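# Move tube rack into fume hood and close sash

## Task

Set the tube rack down on the fume hood's work surface so that no part of it is on the near side of the orange tape line, standing upright with each tube seated all the way down in a hole, and lower the sash until it is fully closed. The rack and tubes must never touch the floor, and the robot must not fall over or finish tilted. Everything must stay in place without the robot holding it, and the robot must release its grip and move away at the end.

## Robot and tools

Robot: TidyBot++, a wheeled base (0.54 m long, 0.50 m wide, 0.38 m high) carrying one seven-joint arm with a two-finger gripper. The shoulder sits 0.12 m ahead of the base centre, 0.68 m above the floor. Cameras: base_camera on the base front, wrist_camera looking along the hand. The arm begins folded, hand down, reaching at most 0.08 m past the base front, elbow up to 1.15 m high.

Frames: the base frame has its origin on the floor below the base centre, x forward, y left, z up. hand_pose is reported in it: the point between the finger pads, its z axis along the fingers, its y axis the closing direction. The odometry frame is the base frame where the scene started. base_odometry counts wheel turns only, so slip looks like travel; heading is positive to the left, -3.142 to 3.142. base_tilt is in degrees, positive when leaning forward or right.

execute_actions(actions, cameras): actions is a list holding one action or none (empty = just report state and images). An action may have "base", "joints", "speeds"; its motions start together.
- base: exactly one relative move from where the base last reported itself: {"translate_m": d} forward positive, -2 to 2 m; {"strafe_m": d} left positive, -2 to 2 m; {"rotate_rad": d} counter-clockwise positive, -6.3 to 6.3 rad. No heading change with translate or strafe.
- joints: absolute targets by name, radians. joint_1_rad any angle (positive = clockwise from above, opposite to heading); joint_2_rad -2.249 to 2.249 (shoulder); joint_3_rad any angle; joint_4_rad -2.579 to 2.579 (elbow); joint_5_rad any angle; joint_6_rad -2.099 to 2.099 (wrist); joint_7_rad any angle (hand down: positive is counter-clockwise from above; at 1.57 fingers open toward left/right). gripper_pos 0 (open, ~85 mm gap) to 1 (closed); gap about 85 x (1 - gripper_pos) mm. Unbounded joints take the short way; for bigger turns send steps under half a turn. Done tolerances: ±0.039 for joints 1-4, ±0.056 for 5-7, ±0.03 gripper.
- speeds: caps for this action only: translate_m and strafe_m 0.05-0.5 m/s, rotate_rad 0.1-1.57 rad/s (top value is default). A base move needing over 8.667 s is refused; no action runs beyond 15 s.
- cameras: list of "base_camera", "wrist_camera" or "all"; omitted or null gives all, [] gives none.
Unknown keys or out-of-range values refuse the whole call. A joint or base left out may keep pushing toward an older target.

Arm geometry (joint_1_rad = 0, joint_3_rad = 3.14, joint_5_rad = 0, arm in the base's x-z plane): segment tilts from vertical, forward positive: upper arm (0.42 m) = j2; forearm (0.31 m) = j2 - j4; hand (0.31 m to the hand point) = j2 - j4 - j6. Reach ahead of the shoulder = sum of length x sin(tilt); height above it = sum of length x cos(tilt). A downward hand reaches at most about 0.94 m above the floor, and only near the base. Closed fingertips extend ~20 mm beyond the hand point.

wait(seconds): 0 to 10 s, commands nothing, returns state and images.
zoom_image(camera, region): enlarges [x0, y0, x1, y1] pixels (origin top-left, at most 504 x 504) of that camera's latest full image.
read_manual(section): licence texts only; moves nothing.
finished_scene(scene): ends the current scene, given its number, after the last command is held; irreversible; reports success. Replying without a tool call also ends things.

Reading results: base_status and joint_status tell how each motion ended. "done" for the base only means the wheels turned enough. "off_target": stopped short and maybe still pushing. After "contact_stop" or "time_out" the target is dropped and position held. "joint command not followed" with a "cause:" line means arm targets were withheld (usually a self-collision check); the gripper still moves, and withheld targets may be retried each action. on_its_own lists uncommanded motion. motor_effort gives percent of max per motor, bracket = peak. "ARM HIT" means the arm struck the base or itself. Gripper at 1: "done" = empty hand, "off_target" = something is held at the shown reading. Motor temperatures are listed per arm joint; MOTOR HOT appears from 60 °C, and at 75 °C an OVER-TEMPERATURE FAULT lets the arm sink (keys then read "limit_stop_at_motor_heat"; resend). If a call reports a stop, later movement calls in the same reply are skipped.

Accuracy: friction can leave joints slightly off while reporting done; correct by sending last command + (wanted - read). hand_pose may be off 1-2 cm; trust images. Holding an object makes the arm sag; never command a held arm to its read angles. Odometry drifts a few cm and degrees over many moves.

Hazards: a blocked base keeps shoving and may still say "done". Driving while the arm is snagged above ~0.8 m can tip the robot; sideways force on a raised hand can lift wheels; back off or retract to level it. Torque sensors fault at 104.5 N m (joints 1-4) or 51.3 N m (5-7), freezing the arm and gripper 10 s; warnings at 56.7 and 29.4. Avoid drops, slams, hard pushes, letting anything hit the floor. Loose objects may occasionally be nudged by outside pushes. Faster robot motion is better.

Each tool is called by a JSON object that holds its "method" and its "body".

## Session

I'll start by looking at the current state and camera views.

{"method": "execute_actions", "body": {"actions": []}}

Scene clock: 0.00 s.
Motor temperatures (°C, as the motors report them): [29 29 28 28 33 39 45]
base_odometry: x=+0.000 y=+0.000 heading=+0.000 (m, m, rad; odometry frame)
base_tilt: forward=+0.6 right=+0.0 (deg)
base_status: not commanded
joint_positions: joint_1_rad=+0.031 joint_2_rad=-0.342 joint_3_rad=+3.186 joint_4_rad=-2.503 joint_5_rad=+0.001 joint_6_rad=-0.871 joint_7_rad=+1.567 gripper_pos=+0.000
joint_status: not commanded
motor_effort: joint_1_rad=-1 joint_2_rad=-2 joint_3_rad=+0 joint_4_rad=+14 joint_5_rad=-1 joint_6_rad=+1 joint_7_rad=+1 (%)
hand_pose: x=+0.2732 y=-0.0090 z=+0.5939 quat_wxyz=(-0.005, +0.998, -0.039, +0.055) (m; base frame)
pictures: base_camera, wrist_camera
Images, in order (width x height): base_camera 644x364, wrist_camera 644x476.

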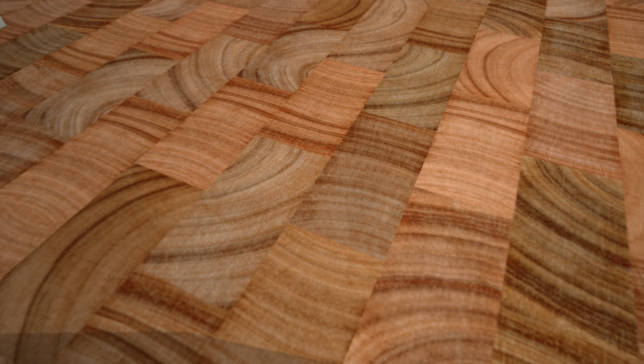

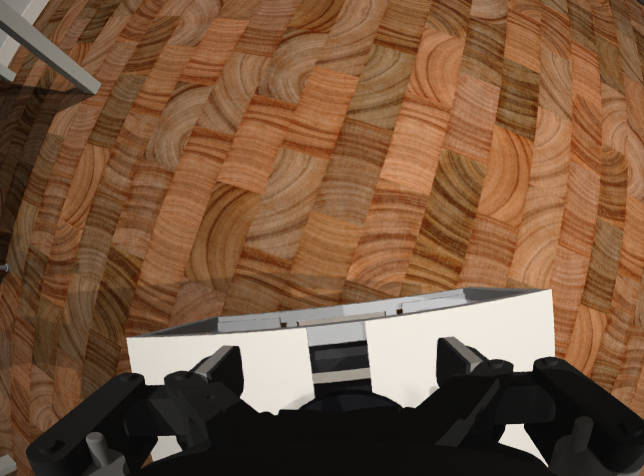

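{"method": "execute_actions", "body": {"actions": [{"joints": {"joint_1_rad": 0.0, "joint_2_rad": -0.8, "joint_3_rad": 3.14, "joint_4_rad": -2.4, "joint_5_rad": 0.0, "joint_6_rad": -0.2, "joint_7_rad": 1.57}}]}}

Scene clock: 1.97 s.
Motor temperatures (°C, as the motors report them): [29 29 28 28 33 39 45]
base_odometry: x=+0.000 y=+0.000 heading=+0.000 (m, m, rad; odometry frame)
base_tilt: forward=+0.6 right=+0.0 (deg)
base_status: not commanded
joint_positions: joint_1_rad=+0.026 joint_2_rad=-0.785 joint_3_rad=+3.166 joint_4_rad=-2.416 joint_5_rad=+0.001 joint_6_rad=-0.233 joint_7_rad=+1.567 gripper_pos=+0.000
joint_status: all done
motor_effort: joint_1_rad=-1(0) joint_2_rad=+5(6) joint_3_rad=+0(1) joint_4_rad=+21(21) joint_5_rad=+0(2) joint_6_rad=+8(7) joint_7_rad=+1(1) (%)
hand_pose: x=+0.4333 y=-0.0154 z=+0.8705 quat_wxyz=(+0.005, +0.803, -0.023, +0.596) (m; base frame)
pictures: base_camera, wrist_camera
Images, in order (width x height): base_camera 644x364, wrist_camera 644x476.

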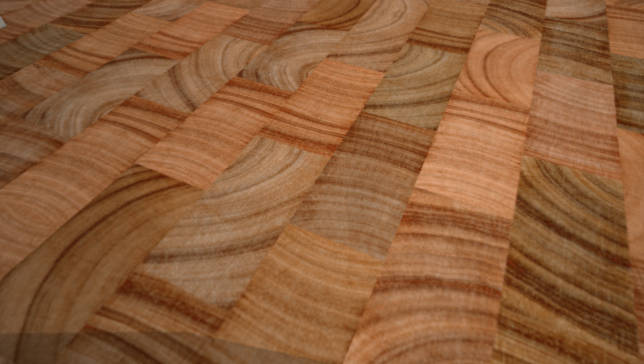

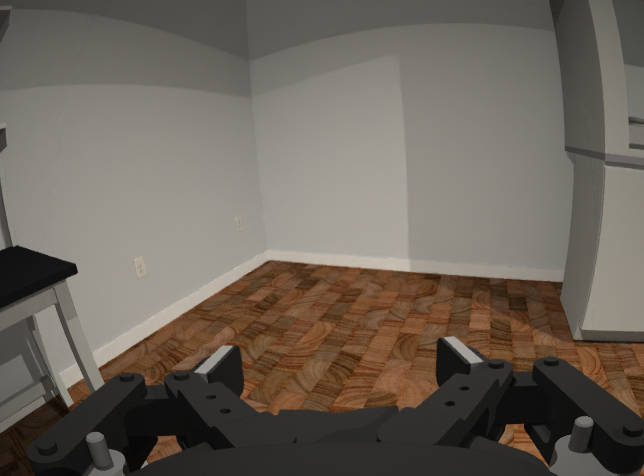

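{"method": "execute_actions", "body": {"actions": [{"joints": {"joint_1_rad": -1.2}}], "cameras": ["wrist_camera"]}}

{"method": "execute_actions", "body": {"actions": [{"joints": {"joint_1_rad": 1.0}}], "cameras": ["wrist_camera"]}}

Scene clock: 4.57 s.
Motor temperatures (°C, as the motors report them): [29 29 28 28 33 39 45]
base_odometry: x=+0.000 y=+0.000 heading=+0.000 (m, m, rad; odometry frame)
base_tilt: forward=+0.6 right=-0.1 (deg)
base_status: not commanded
joint_positions: joint_1_rad=-1.177 joint_2_rad=-0.785 joint_3_rad=+3.164 joint_4_rad=-2.416 joint_5_rad=+0.001 joint_6_rad=-0.233 joint_7_rad=+1.567 gripper_pos=+0.000
joint_status: all done
motor_effort: joint_1_rad=+0(1) joint_2_rad=+5(5) joint_3_rad=+0(0) joint_4_rad=+22(22) joint_5_rad=+0(1) joint_6_rad=+8(7) joint_7_rad=+1(1) (%)
hand_pose: x=+0.2459 y=+0.2880 z=+0.8705 quat_wxyz=(-0.333, +0.675, +0.435, +0.494) (m; base frame)
pictures: wrist_camera
Images, in order (width x height): wrist_camera 644x476.

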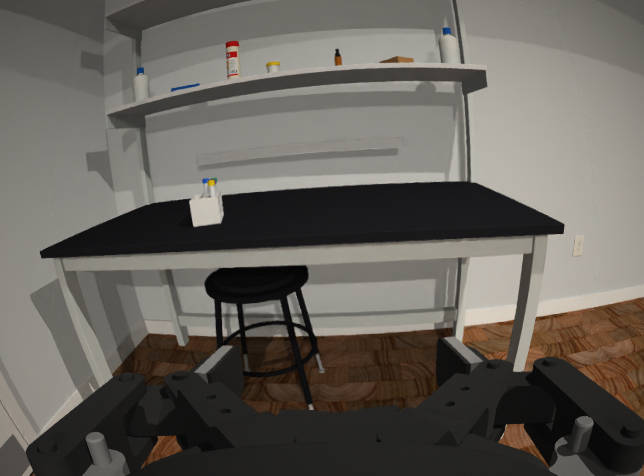

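Scene clock: 7.83 s.
Motor temperatures (°C, as the motors report them): [29 29 28 28 33 39 45]
base_odometry: x=+0.000 y=+0.000 heading=+0.000 (m, m, rad; odometry frame)
base_tilt: forward=+0.6 right=+0.0 (deg)
base_status: not commanded
joint_positions: joint_1_rad=+0.977 joint_2_rad=-0.785 joint_3_rad=+3.164 joint_4_rad=-2.416 joint_5_rad=+0.001 joint_6_rad=-0.233 joint_7_rad=+1.567 gripper_pos=+0.000
joint_status: all done
motor_effort: joint_1_rad=+0(0) joint_2_rad=+6(5) joint_3_rad=+0(0) joint_4_rad=+22(21) joint_5_rad=-1(1) joint_6_rad=+8(8) joint_7_rad=+1(1) (%)
hand_pose: x=+0.2894 y=-0.2645 z=+0.8705 quat_wxyz=(+0.278, +0.703, -0.388, +0.527) (m; base frame)
pictures: wrist_camera
Images, in order (width x height): wrist_camera 644x476.

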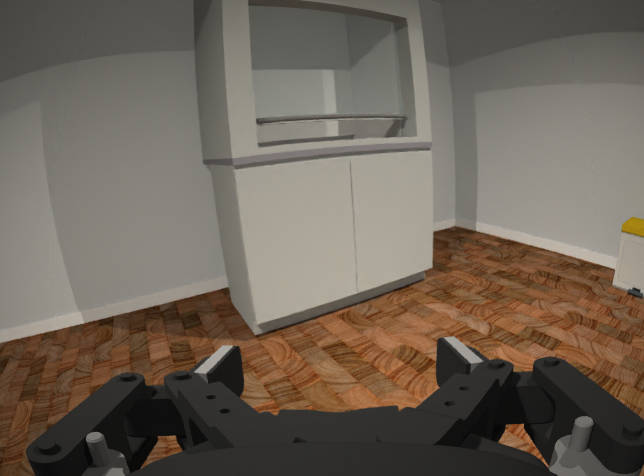

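{"method": "zoom_image", "body": {"camera": "wrist_camera", "region": [190, 0, 450, 200]}}

Region (190, 0, 450, 200) of wrist_camera's 644x476 image, scaled by 1.938; it fills the top 388 rows of this view, and the rest is white.

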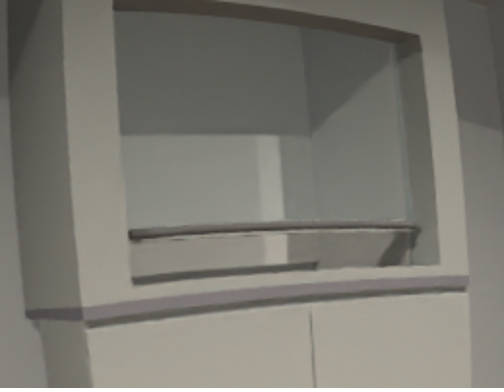

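{"method": "execute_actions", "body": {"actions": [{"base": {"rotate_rad": -0.43}, "joints": {"joint_1_rad": 0.0}}]}}

Scene clock: 11.80 s.
Motor temperatures (°C, as the motors report them): [29 29 28 28 33 40 45]
base_odometry: x=+0.000 y=+0.000 heading=-0.429 (m, m, rad; odometry frame)
base_tilt: forward=+0.5 right=+0.0 (deg)
base_status: done
joint_positions: joint_1_rad=+0.023 joint_2_rad=-0.785 joint_3_rad=+3.162 joint_4_rad=-2.416 joint_5_rad=+0.001 joint_6_rad=-0.233 joint_7_rad=+1.567 gripper_pos=+0.000
joint_status: all done
motor_effort: joint_1_rad=-1(2) joint_2_rad=+5(6) joint_3_rad=+0(0) joint_4_rad=+22(22) joint_5_rad=+0(0) joint_6_rad=+8(8) joint_7_rad=+2(1) (%)
hand_pose: x=+0.4334 y=-0.0130 z=+0.8705 quat_wxyz=(+0.005, +0.803, -0.020, +0.596) (m; base frame)
pictures: base_camera, wrist_camera
Images, in order (width x height): base_camera 644x364, wrist_camera 644x476.

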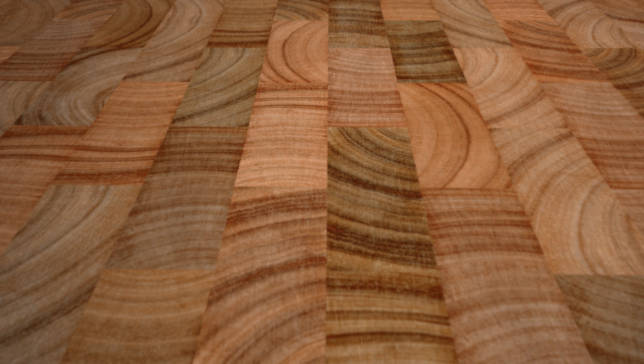

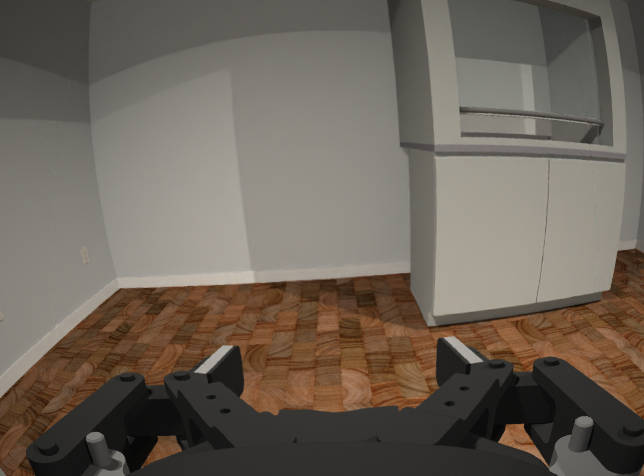

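{"method": "execute_actions", "body": {"actions": [{"base": {"strafe_m": -1.17}, "joints": {"joint_1_rad": -0.025, "joint_3_rad": 3.12, "joint_6_rad": 0.0}}]}}

Scene clock: 15.63 s.
Motor temperatures (°C, as the motors report them): [29 29 28 28 33 40 45]
base_odometry: x=-0.488 y=-1.063 heading=-0.430 (m, m, rad; odometry frame)
base_tilt: forward=+0.5 right=-0.1 (deg)
base_status: done
joint_positions: joint_1_rad=-0.003 joint_2_rad=-0.785 joint_3_rad=+3.137 joint_4_rad=-2.404 joint_5_rad=+0.001 joint_6_rad=-0.021 joint_7_rad=+1.567 gripper_pos=+0.000
joint_status: all done
motor_effort: joint_1_rad=+0(1) joint_2_rad=+5(6) joint_3_rad=+1(1) joint_4_rad=+22(24) joint_5_rad=+0(0) joint_6_rad=+8(9) joint_7_rad=+1(1) (%)
hand_pose: x=+0.4461 y=+0.0044 z=+0.9428 quat_wxyz=(-0.002, +0.731, +0.003, +0.682) (m; base frame)
pictures: base_camera, wrist_camera
Images, in order (width x height): base_camera 644x364, wrist_camera 644x476.

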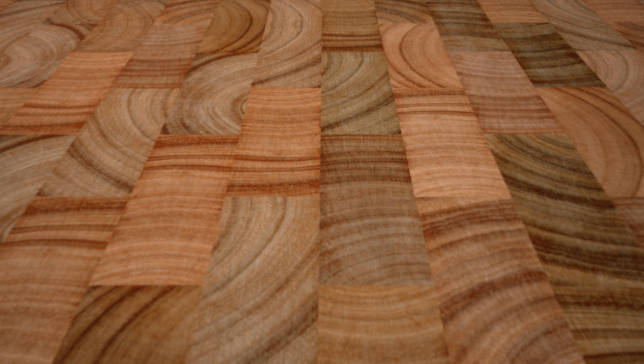

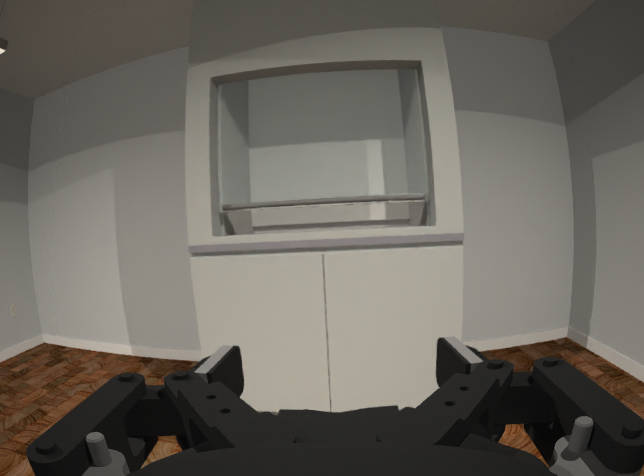

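{"method": "execute_actions", "body": {"actions": [{"base": {"translate_m": 0.85}}]}}

Scene clock: 18.80 s.
Motor temperatures (°C, as the motors report them): [29 29 28 28 33 40 45]
base_odometry: x=+0.284 y=-1.418 heading=-0.430 (m, m, rad; odometry frame)
base_tilt: forward=+0.6 right=+0.0 (deg)
base_status: done
joint_positions: joint_1_rad=-0.003 joint_2_rad=-0.787 joint_3_rad=+3.137 joint_4_rad=-2.404 joint_5_rad=+0.001 joint_6_rad=-0.021 joint_7_rad=+1.567 gripper_pos=+0.000
joint_status: not commanded
motor_effort: joint_1_rad=-1(0) joint_2_rad=+6(8) joint_3_rad=+0(1) joint_4_rad=+22(22) joint_5_rad=+1(1) joint_6_rad=+8(8) joint_7_rad=+1(1) (%)
hand_pose: x=+0.4456 y=+0.0044 z=+0.9436 quat_wxyz=(-0.002, +0.730, +0.003, +0.683) (m; base frame)
pictures: base_camera, wrist_camera
Images, in order (width x height): base_camera 644x364, wrist_camera 644x476.

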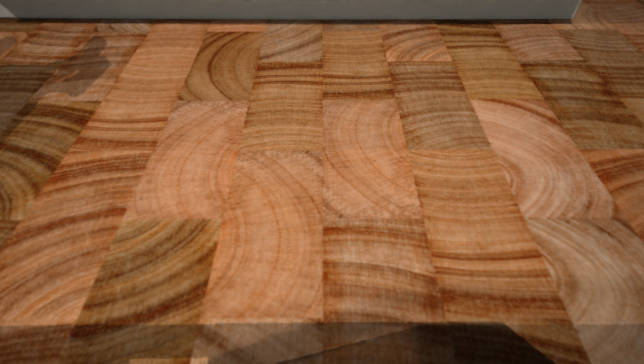

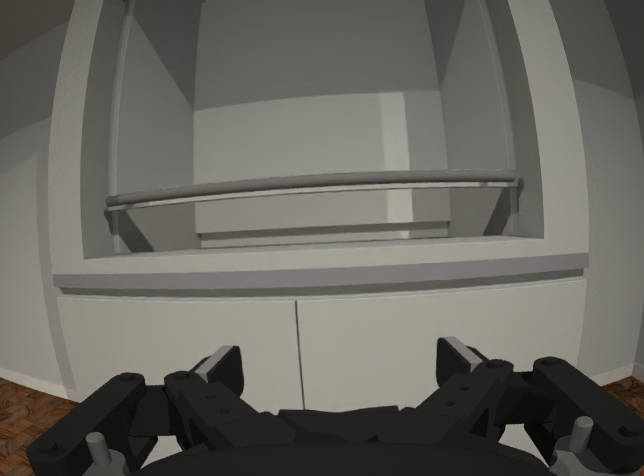

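{"method": "zoom_image", "body": {"camera": "wrist_camera", "region": [40, 140, 340, 320]}}

{"method": "zoom_image", "body": {"camera": "wrist_camera", "region": [320, 140, 620, 320]}}

Region (40, 140, 340, 320) of wrist_camera's 644x476 image, scaled by 1.680; it fills the top 302 rows of this view, and the rest is white.

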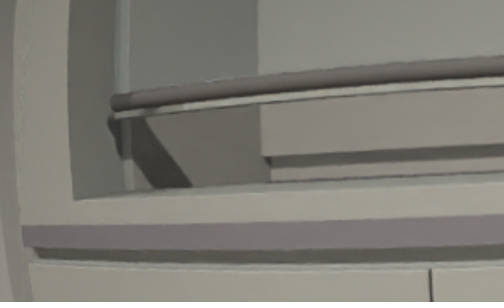

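Region (320, 140, 620, 320) of wrist_camera's 644x476 image, scaled by 1.680; it fills the top 302 rows of this view, and the rest is white.

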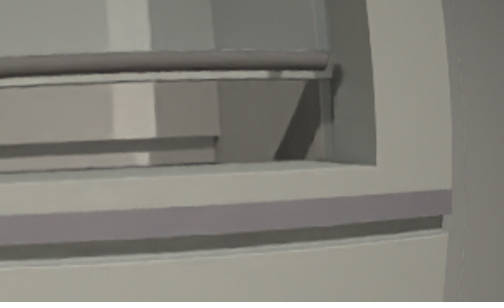

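{"method": "execute_actions", "body": {"actions": [{"base": {"translate_m": 0.17}, "joints": {"joint_2_rad": -0.142, "joint_4_rad": -1.962, "joint_6_rad": 0.275}}]}}

Scene clock: 23.43 s.
Motor temperatures (°C, as the motors report them): [29 29 28 28 33 40 45]
base_odometry: x=+0.439 y=-1.489 heading=-0.430 (m, m, rad; odometry frame)
base_tilt: forward=+0.6 right=+0.0 (deg)
base_status: done
joint_positions: joint_1_rad=-0.003 joint_2_rad=-0.158 joint_3_rad=+3.137 joint_4_rad=-1.979 joint_5_rad=+0.001 joint_6_rad=+0.238 joint_7_rad=+1.567 gripper_pos=+0.000
joint_status: all done
motor_effort: joint_1_rad=+0(1) joint_2_rad=-16(17) joint_3_rad=+0(1) joint_4_rad=+21(23) joint_5_rad=+0(0) joint_6_rad=+8(8) joint_7_rad=+1(1) (%)
hand_pose: x=+0.6686 y=+0.0060 z=+1.0154 quat_wxyz=(-0.004, +0.712, +0.002, +0.703) (m; base frame)
pictures: base_camera, wrist_camera
Images, in order (width x height): base_camera 644x364, wrist_camera 644x476.

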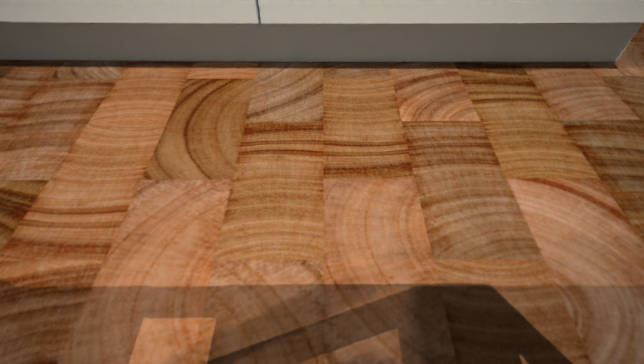

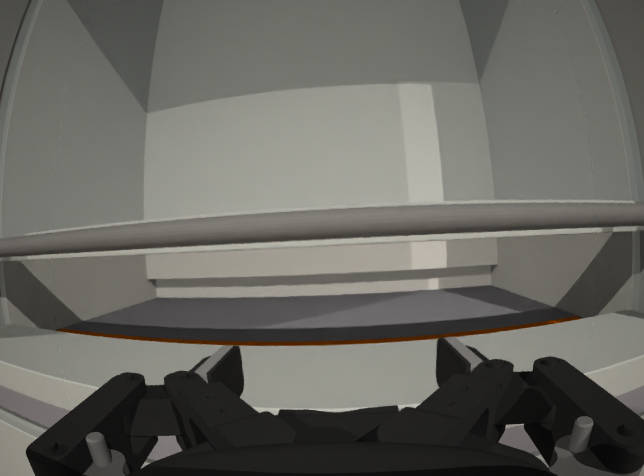

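{"method": "zoom_image", "body": {"camera": "wrist_camera", "region": [200, 170, 480, 420]}}

Region (200, 170, 480, 420) of wrist_camera's 644x476 image, scaled by 1.800; it fills the top 450 rows of this view, and the rest is white.

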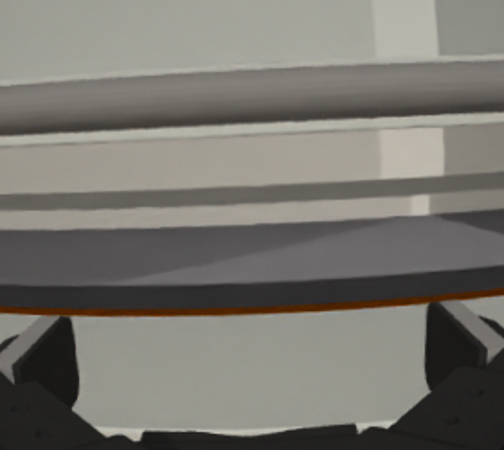

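{"method": "execute_actions", "body": {"actions": [{"base": {"translate_m": 0.16}, "joints": {"gripper_pos": 0.97, "joint_6_rad": 0.3}, "speeds": {"translate_m": 0.2}}]}}

Scene clock: 26.13 s.
Motor temperatures (°C, as the motors report them): [29 30 28 28 33 40 45]
base_odometry: x=+0.585 y=-1.556 heading=-0.430 (m, m, rad; odometry frame)
base_tilt: forward=+0.6 right=-0.1 (deg)
base_status: done
joint_positions: joint_1_rad=-0.003 joint_2_rad=-0.151 joint_3_rad=+3.137 joint_4_rad=-1.977 joint_5_rad=+0.001 joint_6_rad=+0.266 joint_7_rad=+1.567 gripper_pos=+0.970
joint_status: all done
motor_effort: joint_1_rad=+0(1) joint_2_rad=-16(20) joint_3_rad=-1(0) joint_4_rad=+21(22) joint_5_rad=+0(1) joint_6_rad=+8(9) joint_7_rad=+1(1) (%)
hand_pose: x=+0.6709 y=+0.0061 z=+1.0219 quat_wxyz=(-0.004, +0.703, +0.002, +0.711) (m; base frame)
pictures: base_camera, wrist_camera
Images, in order (width x height): base_camera 644x364, wrist_camera 644x476.

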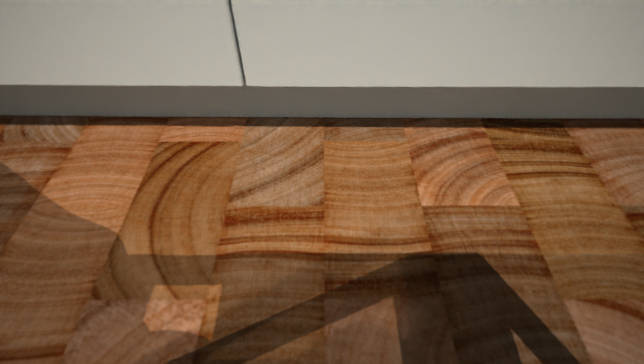

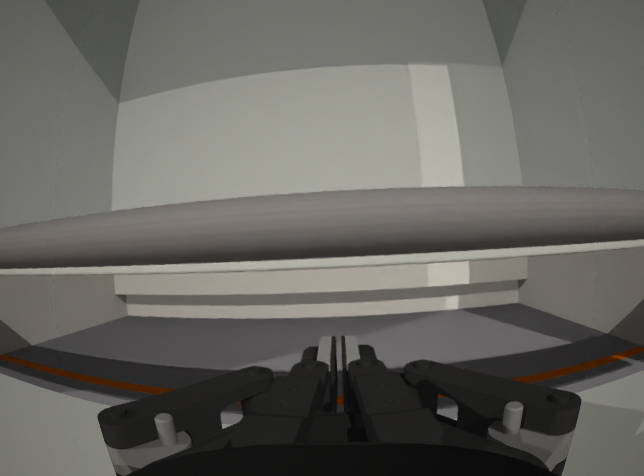

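{"method": "zoom_image", "body": {"camera": "wrist_camera", "region": [260, 170, 420, 290]}}

Region (260, 170, 420, 290) of wrist_camera's 644x476 image, scaled by 3.150; it fills the top 378 rows of this view, and the rest is white.

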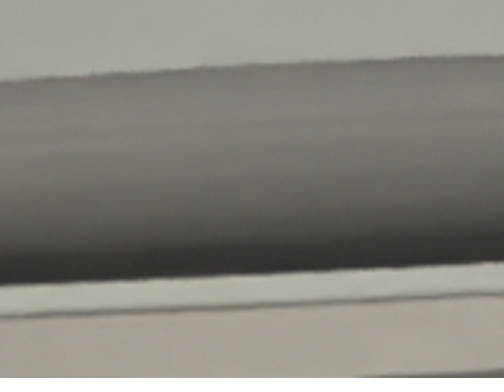

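{"method": "execute_actions", "body": {"actions": [{"joints": {"joint_2_rad": -0.22, "joint_4_rad": -1.885, "joint_6_rad": 0.105}}], "cameras": ["wrist_camera"]}}

Scene clock: 27.83 s.
Motor temperatures (°C, as the motors report them): [29 30 28 28 33 40 45]
base_odometry: x=+0.585 y=-1.556 heading=-0.430 (m, m, rad; odometry frame)
base_tilt: forward=+0.6 right=-0.1 (deg)
base_status: not commanded
joint_positions: joint_1_rad=-0.003 joint_2_rad=-0.204 joint_3_rad=+3.137 joint_4_rad=-1.899 joint_5_rad=+0.001 joint_6_rad=+0.134 joint_7_rad=+1.567 gripper_pos=+0.970
joint_status: all done
motor_effort: joint_1_rad=+0(1) joint_2_rad=-15(19) joint_3_rad=+0(0) joint_4_rad=+22(23) joint_5_rad=+0(0) joint_6_rad=+8(10) joint_7_rad=+1(1) (%)
hand_pose: x=+0.6571 y=+0.0060 z=+1.0578 quat_wxyz=(-0.004, +0.704, +0.002, +0.710) (m; base frame)
pictures: wrist_camera
Images, in order (width x height): wrist_camera 644x476.

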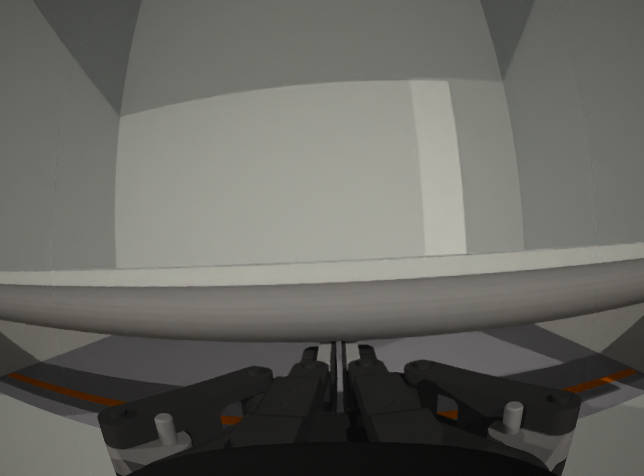

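{"method": "execute_actions", "body": {"actions": [{"joints": {"joint_2_rad": -0.21, "joint_4_rad": -1.58, "joint_6_rad": -0.11}}], "cameras": ["wrist_camera"]}}

Scene clock: 29.50 s.
Motor temperatures (°C, as the motors report them): [29 30 28 28 33 40 45]
base_odometry: x=+0.585 y=-1.556 heading=-0.430 (m, m, rad; odometry frame)
base_tilt: forward=+0.6 right=+0.0 (deg)
base_status: not commanded
joint_positions: joint_1_rad=-0.003 joint_2_rad=-0.171 joint_3_rad=+3.137 joint_4_rad=-1.711 joint_5_rad=+0.001 joint_6_rad=-0.184 joint_7_rad=+1.567 gripper_pos=+0.970
joint_status: joint_4_rad off_target (ended at -1.711, target -1.580); joint_6_rad off_target (ended at -0.184, target -0.110); the others done
motor_effort: joint_1_rad=+0(0) joint_2_rad=-28(29) joint_3_rad=+0(0) joint_4_rad=+43(43) joint_5_rad=+0(0) joint_6_rad=+25(25) joint_7_rad=+1(1) (%)
hand_pose: x=+0.6692 y=+0.0059 z=+1.0583 quat_wxyz=(-0.003, +0.759, +0.002, +0.651) (m; base frame)
pictures: wrist_camera
Images, in order (width x height): wrist_camera 644x476.

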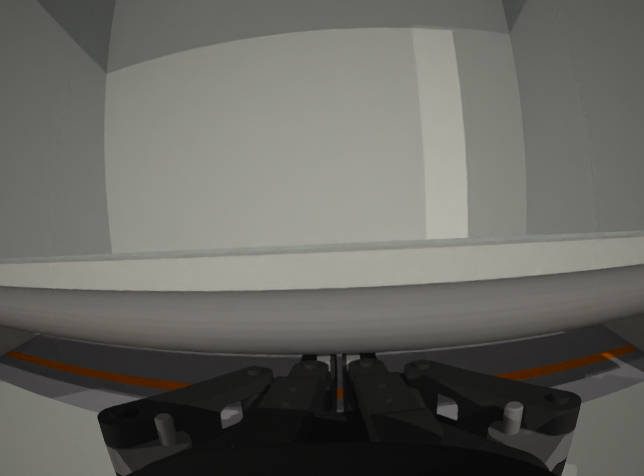

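{"method": "execute_actions", "body": {"actions": [{"joints": {"joint_2_rad": -0.30, "joint_4_rad": -1.47, "joint_6_rad": 0.05}}], "cameras": ["wrist_camera"]}}

Scene clock: 32.30 s.
Motor temperatures (°C, as the motors report them): [29 30 28 29 33 40 45]
base_odometry: x=+0.584 y=-1.556 heading=-0.430 (m, m, rad; odometry frame)
base_tilt: forward=+0.6 right=-0.1 (deg)
base_status: not commanded
joint_positions: joint_1_rad=-0.003 joint_2_rad=-0.171 joint_3_rad=+3.137 joint_4_rad=-1.624 joint_5_rad=+0.001 joint_6_rad=-0.122 joint_7_rad=+1.567 gripper_pos=+0.970
joint_status: joint_2_rad off_target (ended at -0.171, target -0.300); joint_4_rad off_target (ended at -1.624, target -1.470); joint_6_rad off_target (ended at -0.122, target +0.050)
motor_effort: joint_1_rad=-1(1) joint_2_rad=-45(45) joint_3_rad=+0(0) joint_4_rad=+48(60) joint_5_rad=+1(1) joint_6_rad=+28(38) joint_7_rad=+1(1) (%)
hand_pose: x=+0.6706 y=+0.0060 z=+1.1325 quat_wxyz=(-0.003, +0.708, +0.002, +0.706) (m; base frame)
pictures: wrist_camera
Images, in order (width x height): wrist_camera 644x476.

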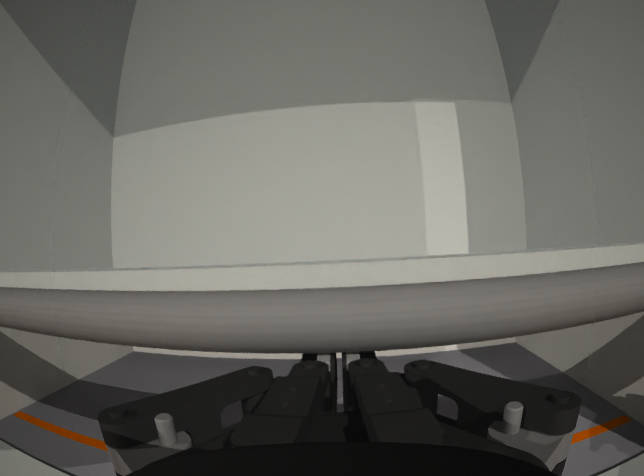

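{"method": "execute_actions", "body": {"actions": [{"joints": {"joint_2_rad": -0.27, "joint_4_rad": -1.1, "joint_6_rad": -0.11}}], "cameras": ["wrist_camera"]}}

Scene clock: 34.57 s.
Motor temperatures (°C, as the motors report them): [29 30 28 29 33 40 45]
base_odometry: x=+0.584 y=-1.556 heading=-0.430 (m, m, rad; odometry frame)
base_tilt: forward=+0.6 right=-0.1 (deg)
base_status: not commanded
joint_positions: joint_1_rad=-0.003 joint_2_rad=-0.113 joint_3_rad=+3.137 joint_4_rad=-1.209 joint_5_rad=+0.001 joint_6_rad=-0.244 joint_7_rad=+1.567 gripper_pos=+0.970
joint_status: joint_2_rad off_target (ended at -0.113, target -0.270); joint_4_rad off_target (ended at -1.209, target -1.100); joint_6_rad off_target (ended at -0.244, target -0.110)
motor_effort: joint_1_rad=+0(1) joint_2_rad=-44(53) joint_3_rad=-1(0) joint_4_rad=+39(65) joint_5_rad=-1(0) joint_6_rad=+24(45) joint_7_rad=+1(1) (%)
hand_pose: x=+0.6540 y=+0.0058 z=+1.3150 quat_wxyz=(-0.004, +0.621, +0.002, +0.784) (m; base frame)
pictures: wrist_camera
Images, in order (width x height): wrist_camera 644x476.

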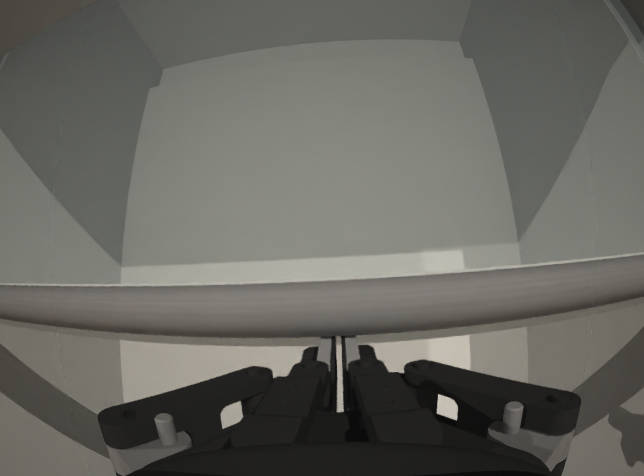

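{"method": "execute_actions", "body": {"actions": [{"joints": {"joint_2_rad": -0.13, "joint_4_rad": -1.27, "joint_6_rad": -1.0, "gripper_pos": 0.0}}], "cameras": ["wrist_camera"]}}

Scene clock: 36.47 s.
Motor temperatures (°C, as the motors report them): [29 30 28 29 33 40 45]
base_odometry: x=+0.584 y=-1.556 heading=-0.430 (m, m, rad; odometry frame)
base_tilt: forward=+0.6 right=-0.1 (deg)
base_status: not commanded
joint_positions: joint_1_rad=-0.012 joint_2_rad=-0.124 joint_3_rad=+3.131 joint_4_rad=-1.271 joint_5_rad=+0.001 joint_6_rad=-0.982 joint_7_rad=+1.567 gripper_pos=+0.000
joint_status: all done
motor_effort: joint_1_rad=+0(6) joint_2_rad=-15(44) joint_3_rad=+0(6) joint_4_rad=+19(41) joint_5_rad=+0(1) joint_6_rad=+7(25) joint_7_rad=+1(1) (%)
hand_pose: x=+0.6174 y=+0.0129 z=+1.0638 quat_wxyz=(-0.005, +0.874, +0.009, +0.485) (m; base frame)
pictures: wrist_camera
Images, in order (width x height): wrist_camera 644x476.

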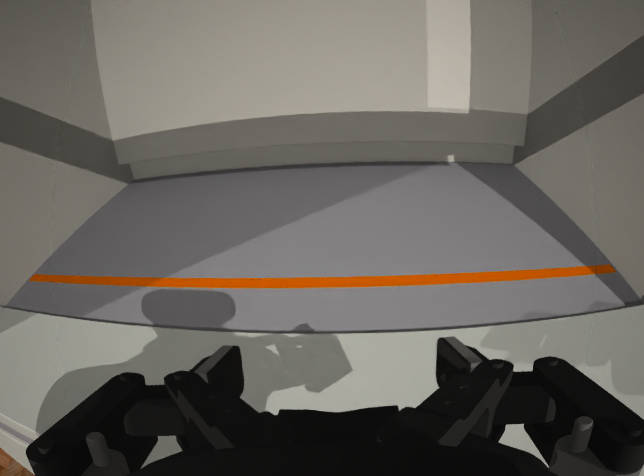

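{"method": "execute_actions", "body": {"actions": [{"base": {"rotate_rad": 0.78}, "joints": {"joint_1_rad": 0.02, "joint_2_rad": -0.375, "joint_3_rad": 3.16, "joint_4_rad": -2.135, "joint_6_rad": -0.16}}], "cameras": ["wrist_camera"]}}

Scene clock: 41.03 s.
Motor temperatures (°C, as the motors report them): [29 30 28 29 33 40 45]
base_odometry: x=+0.585 y=-1.556 heading=+0.349 (m, m, rad; odometry frame)
base_tilt: forward=+0.5 right=+0.0 (deg)
base_status: done
joint_positions: joint_1_rad=-0.004 joint_2_rad=-0.352 joint_3_rad=+3.137 joint_4_rad=-2.120 joint_5_rad=+0.001 joint_6_rad=-0.197 joint_7_rad=+1.567 gripper_pos=+0.000
joint_status: all done
motor_effort: joint_1_rad=-1(2) joint_2_rad=-9(17) joint_3_rad=+0(4) joint_4_rad=+21(23) joint_5_rad=+0(2) joint_6_rad=+7(8) joint_7_rad=+1(1) (%)
hand_pose: x=+0.5697 y=+0.0053 z=+0.8955 quat_wxyz=(-0.002, +0.832, +0.003, +0.555) (m; base frame)
pictures: wrist_camera
Images, in order (width x height): wrist_camera 644x476.

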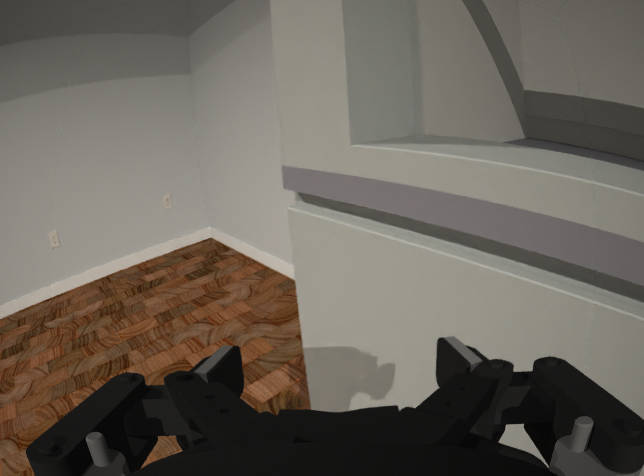

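{"method": "execute_actions", "body": {"actions": [{"base": {"strafe_m": 2.0}}], "cameras": ["wrist_camera"]}}

{"method": "execute_actions", "body": {"actions": [{"base": {"rotate_rad": 0.792}}]}}

Scene clock: 46.80 s.
Motor temperatures (°C, as the motors report them): [29 30 28 29 33 40 45]
base_odometry: x=-0.102 y=+0.322 heading=+0.350 (m, m, rad; odometry frame)
base_tilt: forward=+0.6 right=-0.1 (deg)
base_status: done
joint_positions: joint_1_rad=-0.002 joint_2_rad=-0.352 joint_3_rad=+3.142 joint_4_rad=-2.120 joint_5_rad=+0.001 joint_6_rad=-0.197 joint_7_rad=+1.567 gripper_pos=+0.000
joint_status: not commanded
motor_effort: joint_1_rad=+0(1) joint_2_rad=-9(9) joint_3_rad=+0(1) joint_4_rad=+21(21) joint_5_rad=+0(0) joint_6_rad=+7(7) joint_7_rad=+1(1) (%)
hand_pose: x=+0.5697 y=+0.0019 z=+0.8955 quat_wxyz=(-0.001, +0.832, -0.001, +0.555) (m; base frame)
pictures: wrist_camera
Images, in order (width x height): wrist_camera 644x476.

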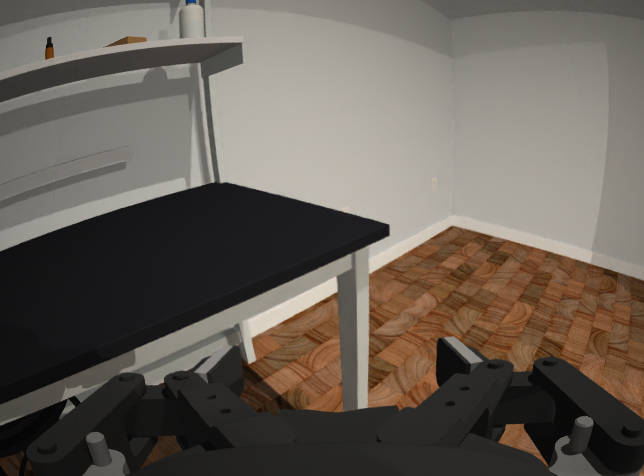

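Scene clock: 48.50 s.
Motor temperatures (°C, as the motors report them): [29 30 28 29 33 40 45]
base_odometry: x=-0.102 y=+0.322 heading=+1.141 (m, m, rad; odometry frame)
base_tilt: forward=+0.6 right=-0.1 (deg)
base_status: done
joint_positions: joint_1_rad=+0.001 joint_2_rad=-0.352 joint_3_rad=+3.144 joint_4_rad=-2.120 joint_5_rad=+0.001 joint_6_rad=-0.197 joint_7_rad=+1.567 gripper_pos=+0.000
joint_status: not commanded
motor_effort: joint_1_rad=-1(1) joint_2_rad=-9(10) joint_3_rad=+0(2) joint_4_rad=+21(22) joint_5_rad=+0(0) joint_6_rad=+7(7) joint_7_rad=+1(1) (%)
hand_pose: x=+0.5698 y=-0.0003 z=+0.8956 quat_wxyz=(+0.000, +0.832, -0.003, +0.555) (m; base frame)
pictures: base_camera, wrist_camera
Images, in order (width x height): base_camera 644x364, wrist_camera 644x476.

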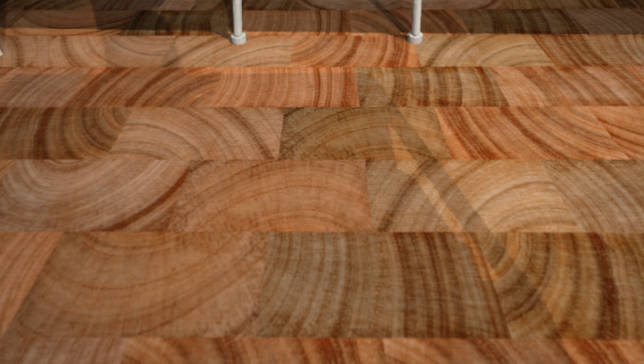

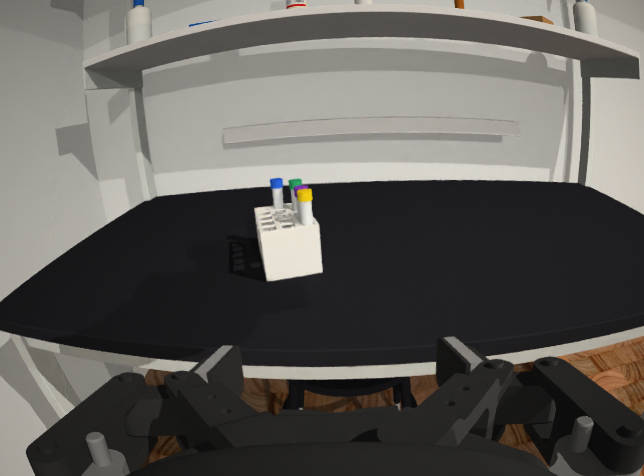

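{"method": "zoom_image", "body": {"camera": "wrist_camera", "region": [220, 160, 360, 300]}}

Region (220, 160, 360, 300) of wrist_camera's 644x476 image, scaled by 3.600.

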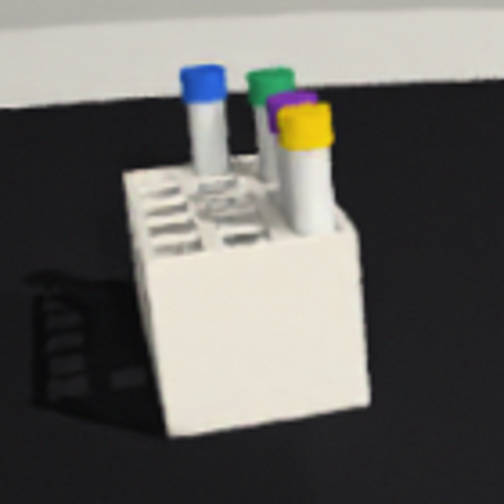

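{"method": "zoom_image", "body": {"camera": "wrist_camera", "region": [230, 300, 450, 420]}}

Region (230, 300, 450, 420) of wrist_camera's 644x476 image, scaled by 2.291; it fills the top 275 rows of this view, and the rest is white.

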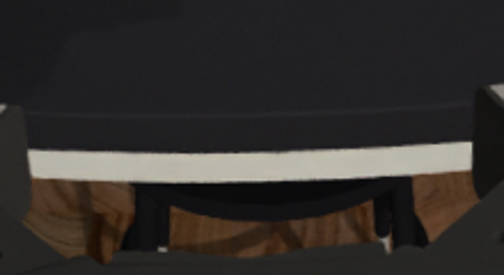

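{"method": "execute_actions", "body": {"actions": [{"base": {"rotate_rad": 0.28}}], "cameras": []}}

{"method": "execute_actions", "body": {"actions": [{"base": {"strafe_m": -0.195}}]}}

Scene clock: 51.80 s.
Motor temperatures (°C, as the motors report them): [29 30 28 29 33 40 45]
base_odometry: x=-0.102 y=+0.322 heading=+1.420 (m, m, rad; odometry frame)
base_tilt: forward=+0.6 right=+0.0 (deg)
base_status: done
joint_positions: joint_1_rad=+0.003 joint_2_rad=-0.352 joint_3_rad=+3.146 joint_4_rad=-2.120 joint_5_rad=+0.001 joint_6_rad=-0.197 joint_7_rad=+1.567 gripper_pos=+0.000
joint_status: not commanded
motor_effort: joint_1_rad=-1(2) joint_2_rad=-9(9) joint_3_rad=+0(2) joint_4_rad=+21(21) joint_5_rad=+0(1) joint_6_rad=+7(7) joint_7_rad=+1(1) (%)
hand_pose: x=+0.5698 y=-0.0023 z=+0.8957 quat_wxyz=(+0.001, +0.832, -0.005, +0.555) (m; base frame)
pictures: none
No camera images: the call's "cameras" was empty. Leave "cameras" out to get every camera's image.

Scene clock: 53.40 s.
Motor temperatures (°C, as the motors report them): [29 30 28 29 33 40 45]
base_odometry: x=+0.091 y=+0.293 heading=+1.421 (m, m, rad; odometry frame)
base_tilt: forward=+0.6 right=+0.0 (deg)
base_status: done
joint_positions: joint_1_rad=+0.003 joint_2_rad=-0.352 joint_3_rad=+3.149 joint_4_rad=-2.120 joint_5_rad=+0.001 joint_6_rad=-0.197 joint_7_rad=+1.567 gripper_pos=+0.000
joint_status: not commanded
motor_effort: joint_1_rad=-1(1) joint_2_rad=-9(9) joint_3_rad=-1(2) joint_4_rad=+21(22) joint_5_rad=-1(0) joint_6_rad=+7(7) joint_7_rad=+1(1) (%)
hand_pose: x=+0.5698 y=-0.0039 z=+0.8957 quat_wxyz=(+0.001, +0.832, -0.006, +0.555) (m; base frame)
pictures: base_camera, wrist_camera
Images, in order (width x height): base_camera 644x364, wrist_camera 644x476.

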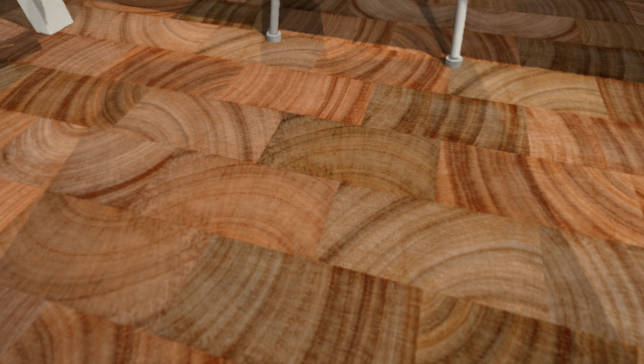

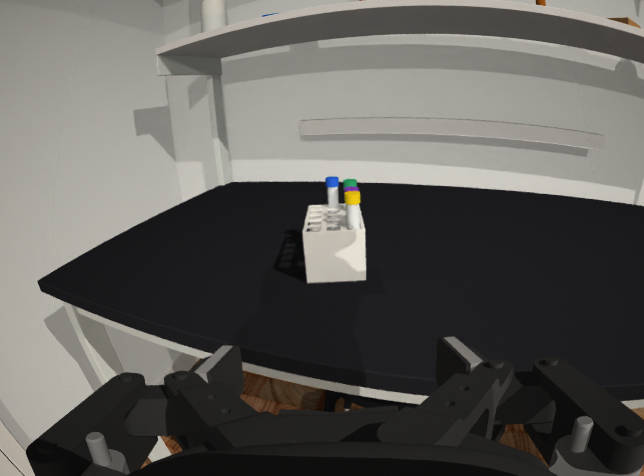

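{"method": "zoom_image", "body": {"camera": "wrist_camera", "region": [270, 160, 400, 300]}}

Region (270, 160, 400, 300) of wrist_camera's 644x476 image, scaled by 3.600; it fills the left 468 columns of this view, and the rest is white.

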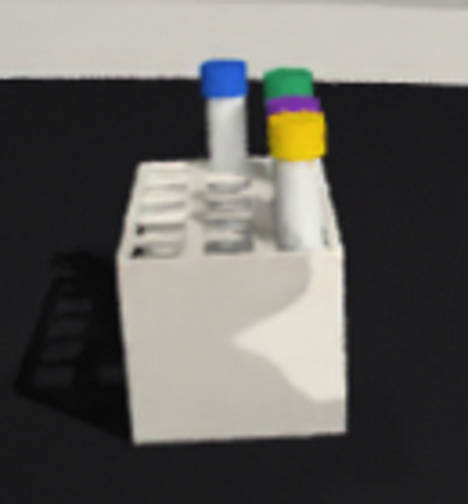

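{"method": "execute_actions", "body": {"actions": [{"base": {"translate_m": 0.15}}], "cameras": ["wrist_camera"]}}

{"method": "zoom_image", "body": {"camera": "wrist_camera", "region": [240, 150, 440, 360]}}

Scene clock: 56.73 s.
Motor temperatures (°C, as the motors report them): [29 30 28 29 33 40 45]
base_odometry: x=+0.113 y=+0.442 heading=+1.421 (m, m, rad; odometry frame)
base_tilt: forward=+0.6 right=-0.1 (deg)
base_status: done
joint_positions: joint_1_rad=+0.003 joint_2_rad=-0.362 joint_3_rad=+3.149 joint_4_rad=-2.120 joint_5_rad=+0.001 joint_6_rad=-0.195 joint_7_rad=+1.567 gripper_pos=+0.000
joint_status: not commanded
motor_effort: joint_1_rad=+0(1) joint_2_rad=-9(12) joint_3_rad=+0(1) joint_4_rad=+21(22) joint_5_rad=+1(0) joint_6_rad=+7(8) joint_7_rad=+1(1) (%)
hand_pose: x=+0.5677 y=-0.0039 z=+0.9006 quat_wxyz=(+0.001, +0.828, -0.006, +0.560) (m; base frame)
pictures: wrist_camera
Images, in order (width x height): wrist_camera 644x476.

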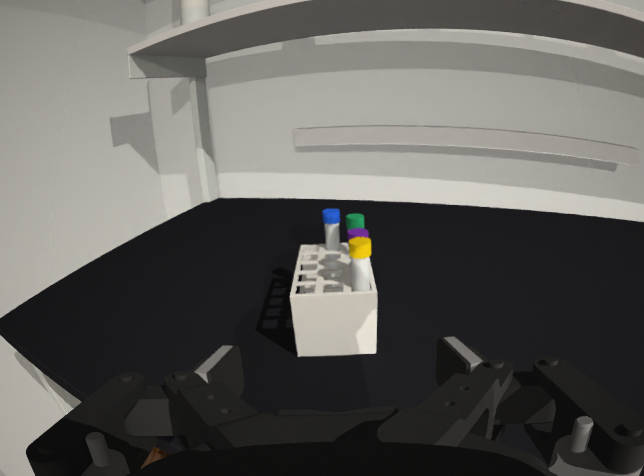

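Region (240, 150, 440, 360) of wrist_camera's 644x476 image, scaled by 2.400; it fills the left 480 columns of this view, and the rest is white.

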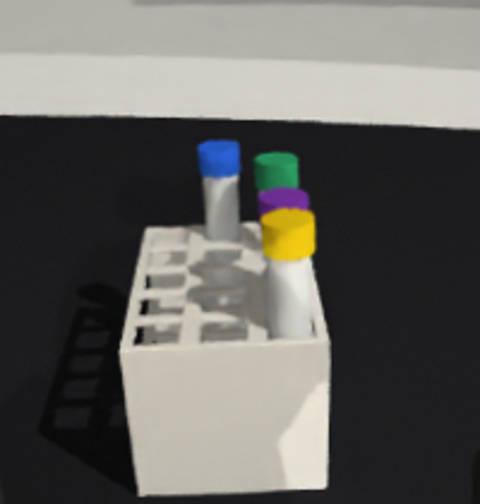

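{"method": "execute_actions", "body": {"actions": [{"joints": {"joint_1_rad": -0.02, "joint_2_rad": 0.085, "joint_3_rad": 3.125, "joint_4_rad": -2.066, "joint_6_rad": 0.235}}], "cameras": ["wrist_camera"]}}

Scene clock: 60.30 s.
Motor temperatures (°C, as the motors report them): [29 30 28 29 33 40 45]
base_odometry: x=+0.113 y=+0.442 heading=+1.421 (m, m, rad; odometry frame)
base_tilt: forward=+0.6 right=+0.0 (deg)
base_status: not commanded
joint_positions: joint_1_rad=+0.003 joint_2_rad=+0.074 joint_3_rad=+3.149 joint_4_rad=-2.085 joint_5_rad=+0.001 joint_6_rad=+0.198 joint_7_rad=+1.567 gripper_pos=+0.000
joint_status: all done
motor_effort: joint_1_rad=+0(0) joint_2_rad=-23(24) joint_3_rad=-1(0) joint_4_rad=+19(23) joint_5_rad=+0(0) joint_6_rad=+7(8) joint_7_rad=+1(1) (%)
hand_pose: x=+0.6997 y=-0.0046 z=+0.8090 quat_wxyz=(+0.002, +0.831, -0.005, +0.557) (m; base frame)
pictures: wrist_camera
Images, in order (width x height): wrist_camera 644x476.

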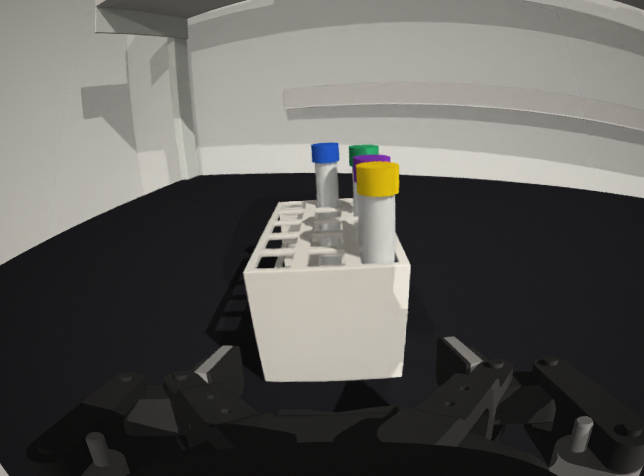

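{"method": "execute_actions", "body": {"actions": [{"base": {"translate_m": 0.02}, "joints": {"joint_1_rad": -0.029}}], "cameras": ["wrist_camera"]}}

{"method": "zoom_image", "body": {"camera": "wrist_camera", "region": [200, 120, 480, 420]}}

Scene clock: 62.17 s.
Motor temperatures (°C, as the motors report them): [29 30 28 29 33 40 45]
base_odometry: x=+0.116 y=+0.462 heading=+1.421 (m, m, rad; odometry frame)
base_tilt: forward=+0.6 right=-0.1 (deg)
base_status: done
joint_positions: joint_1_rad=-0.005 joint_2_rad=+0.081 joint_3_rad=+3.148 joint_4_rad=-2.079 joint_5_rad=+0.001 joint_6_rad=+0.199 joint_7_rad=+1.567 gripper_pos=+0.000
joint_status: all done
motor_effort: joint_1_rad=-1(2) joint_2_rad=-24(27) joint_3_rad=+0(2) joint_4_rad=+18(20) joint_5_rad=+0(1) joint_6_rad=+7(7) joint_7_rad=+1(1) (%)
hand_pose: x=+0.7023 y=+0.0010 z=+0.8082 quat_wxyz=(+0.000, +0.831, -0.001, +0.557) (m; base frame)
pictures: wrist_camera
Images, in order (width x height): wrist_camera 644x476.

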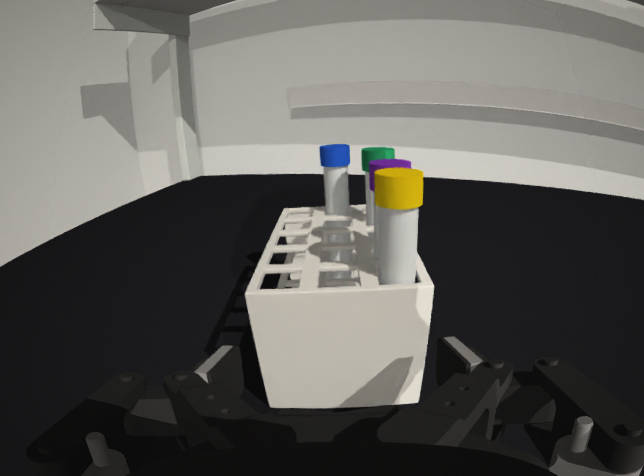

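Region (200, 120, 480, 420) of wrist_camera's 644x476 image, scaled by 1.680; it fills the left 470 columns of this view, and the rest is white.

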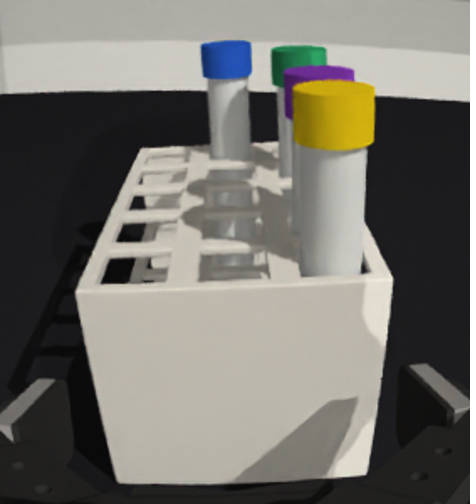

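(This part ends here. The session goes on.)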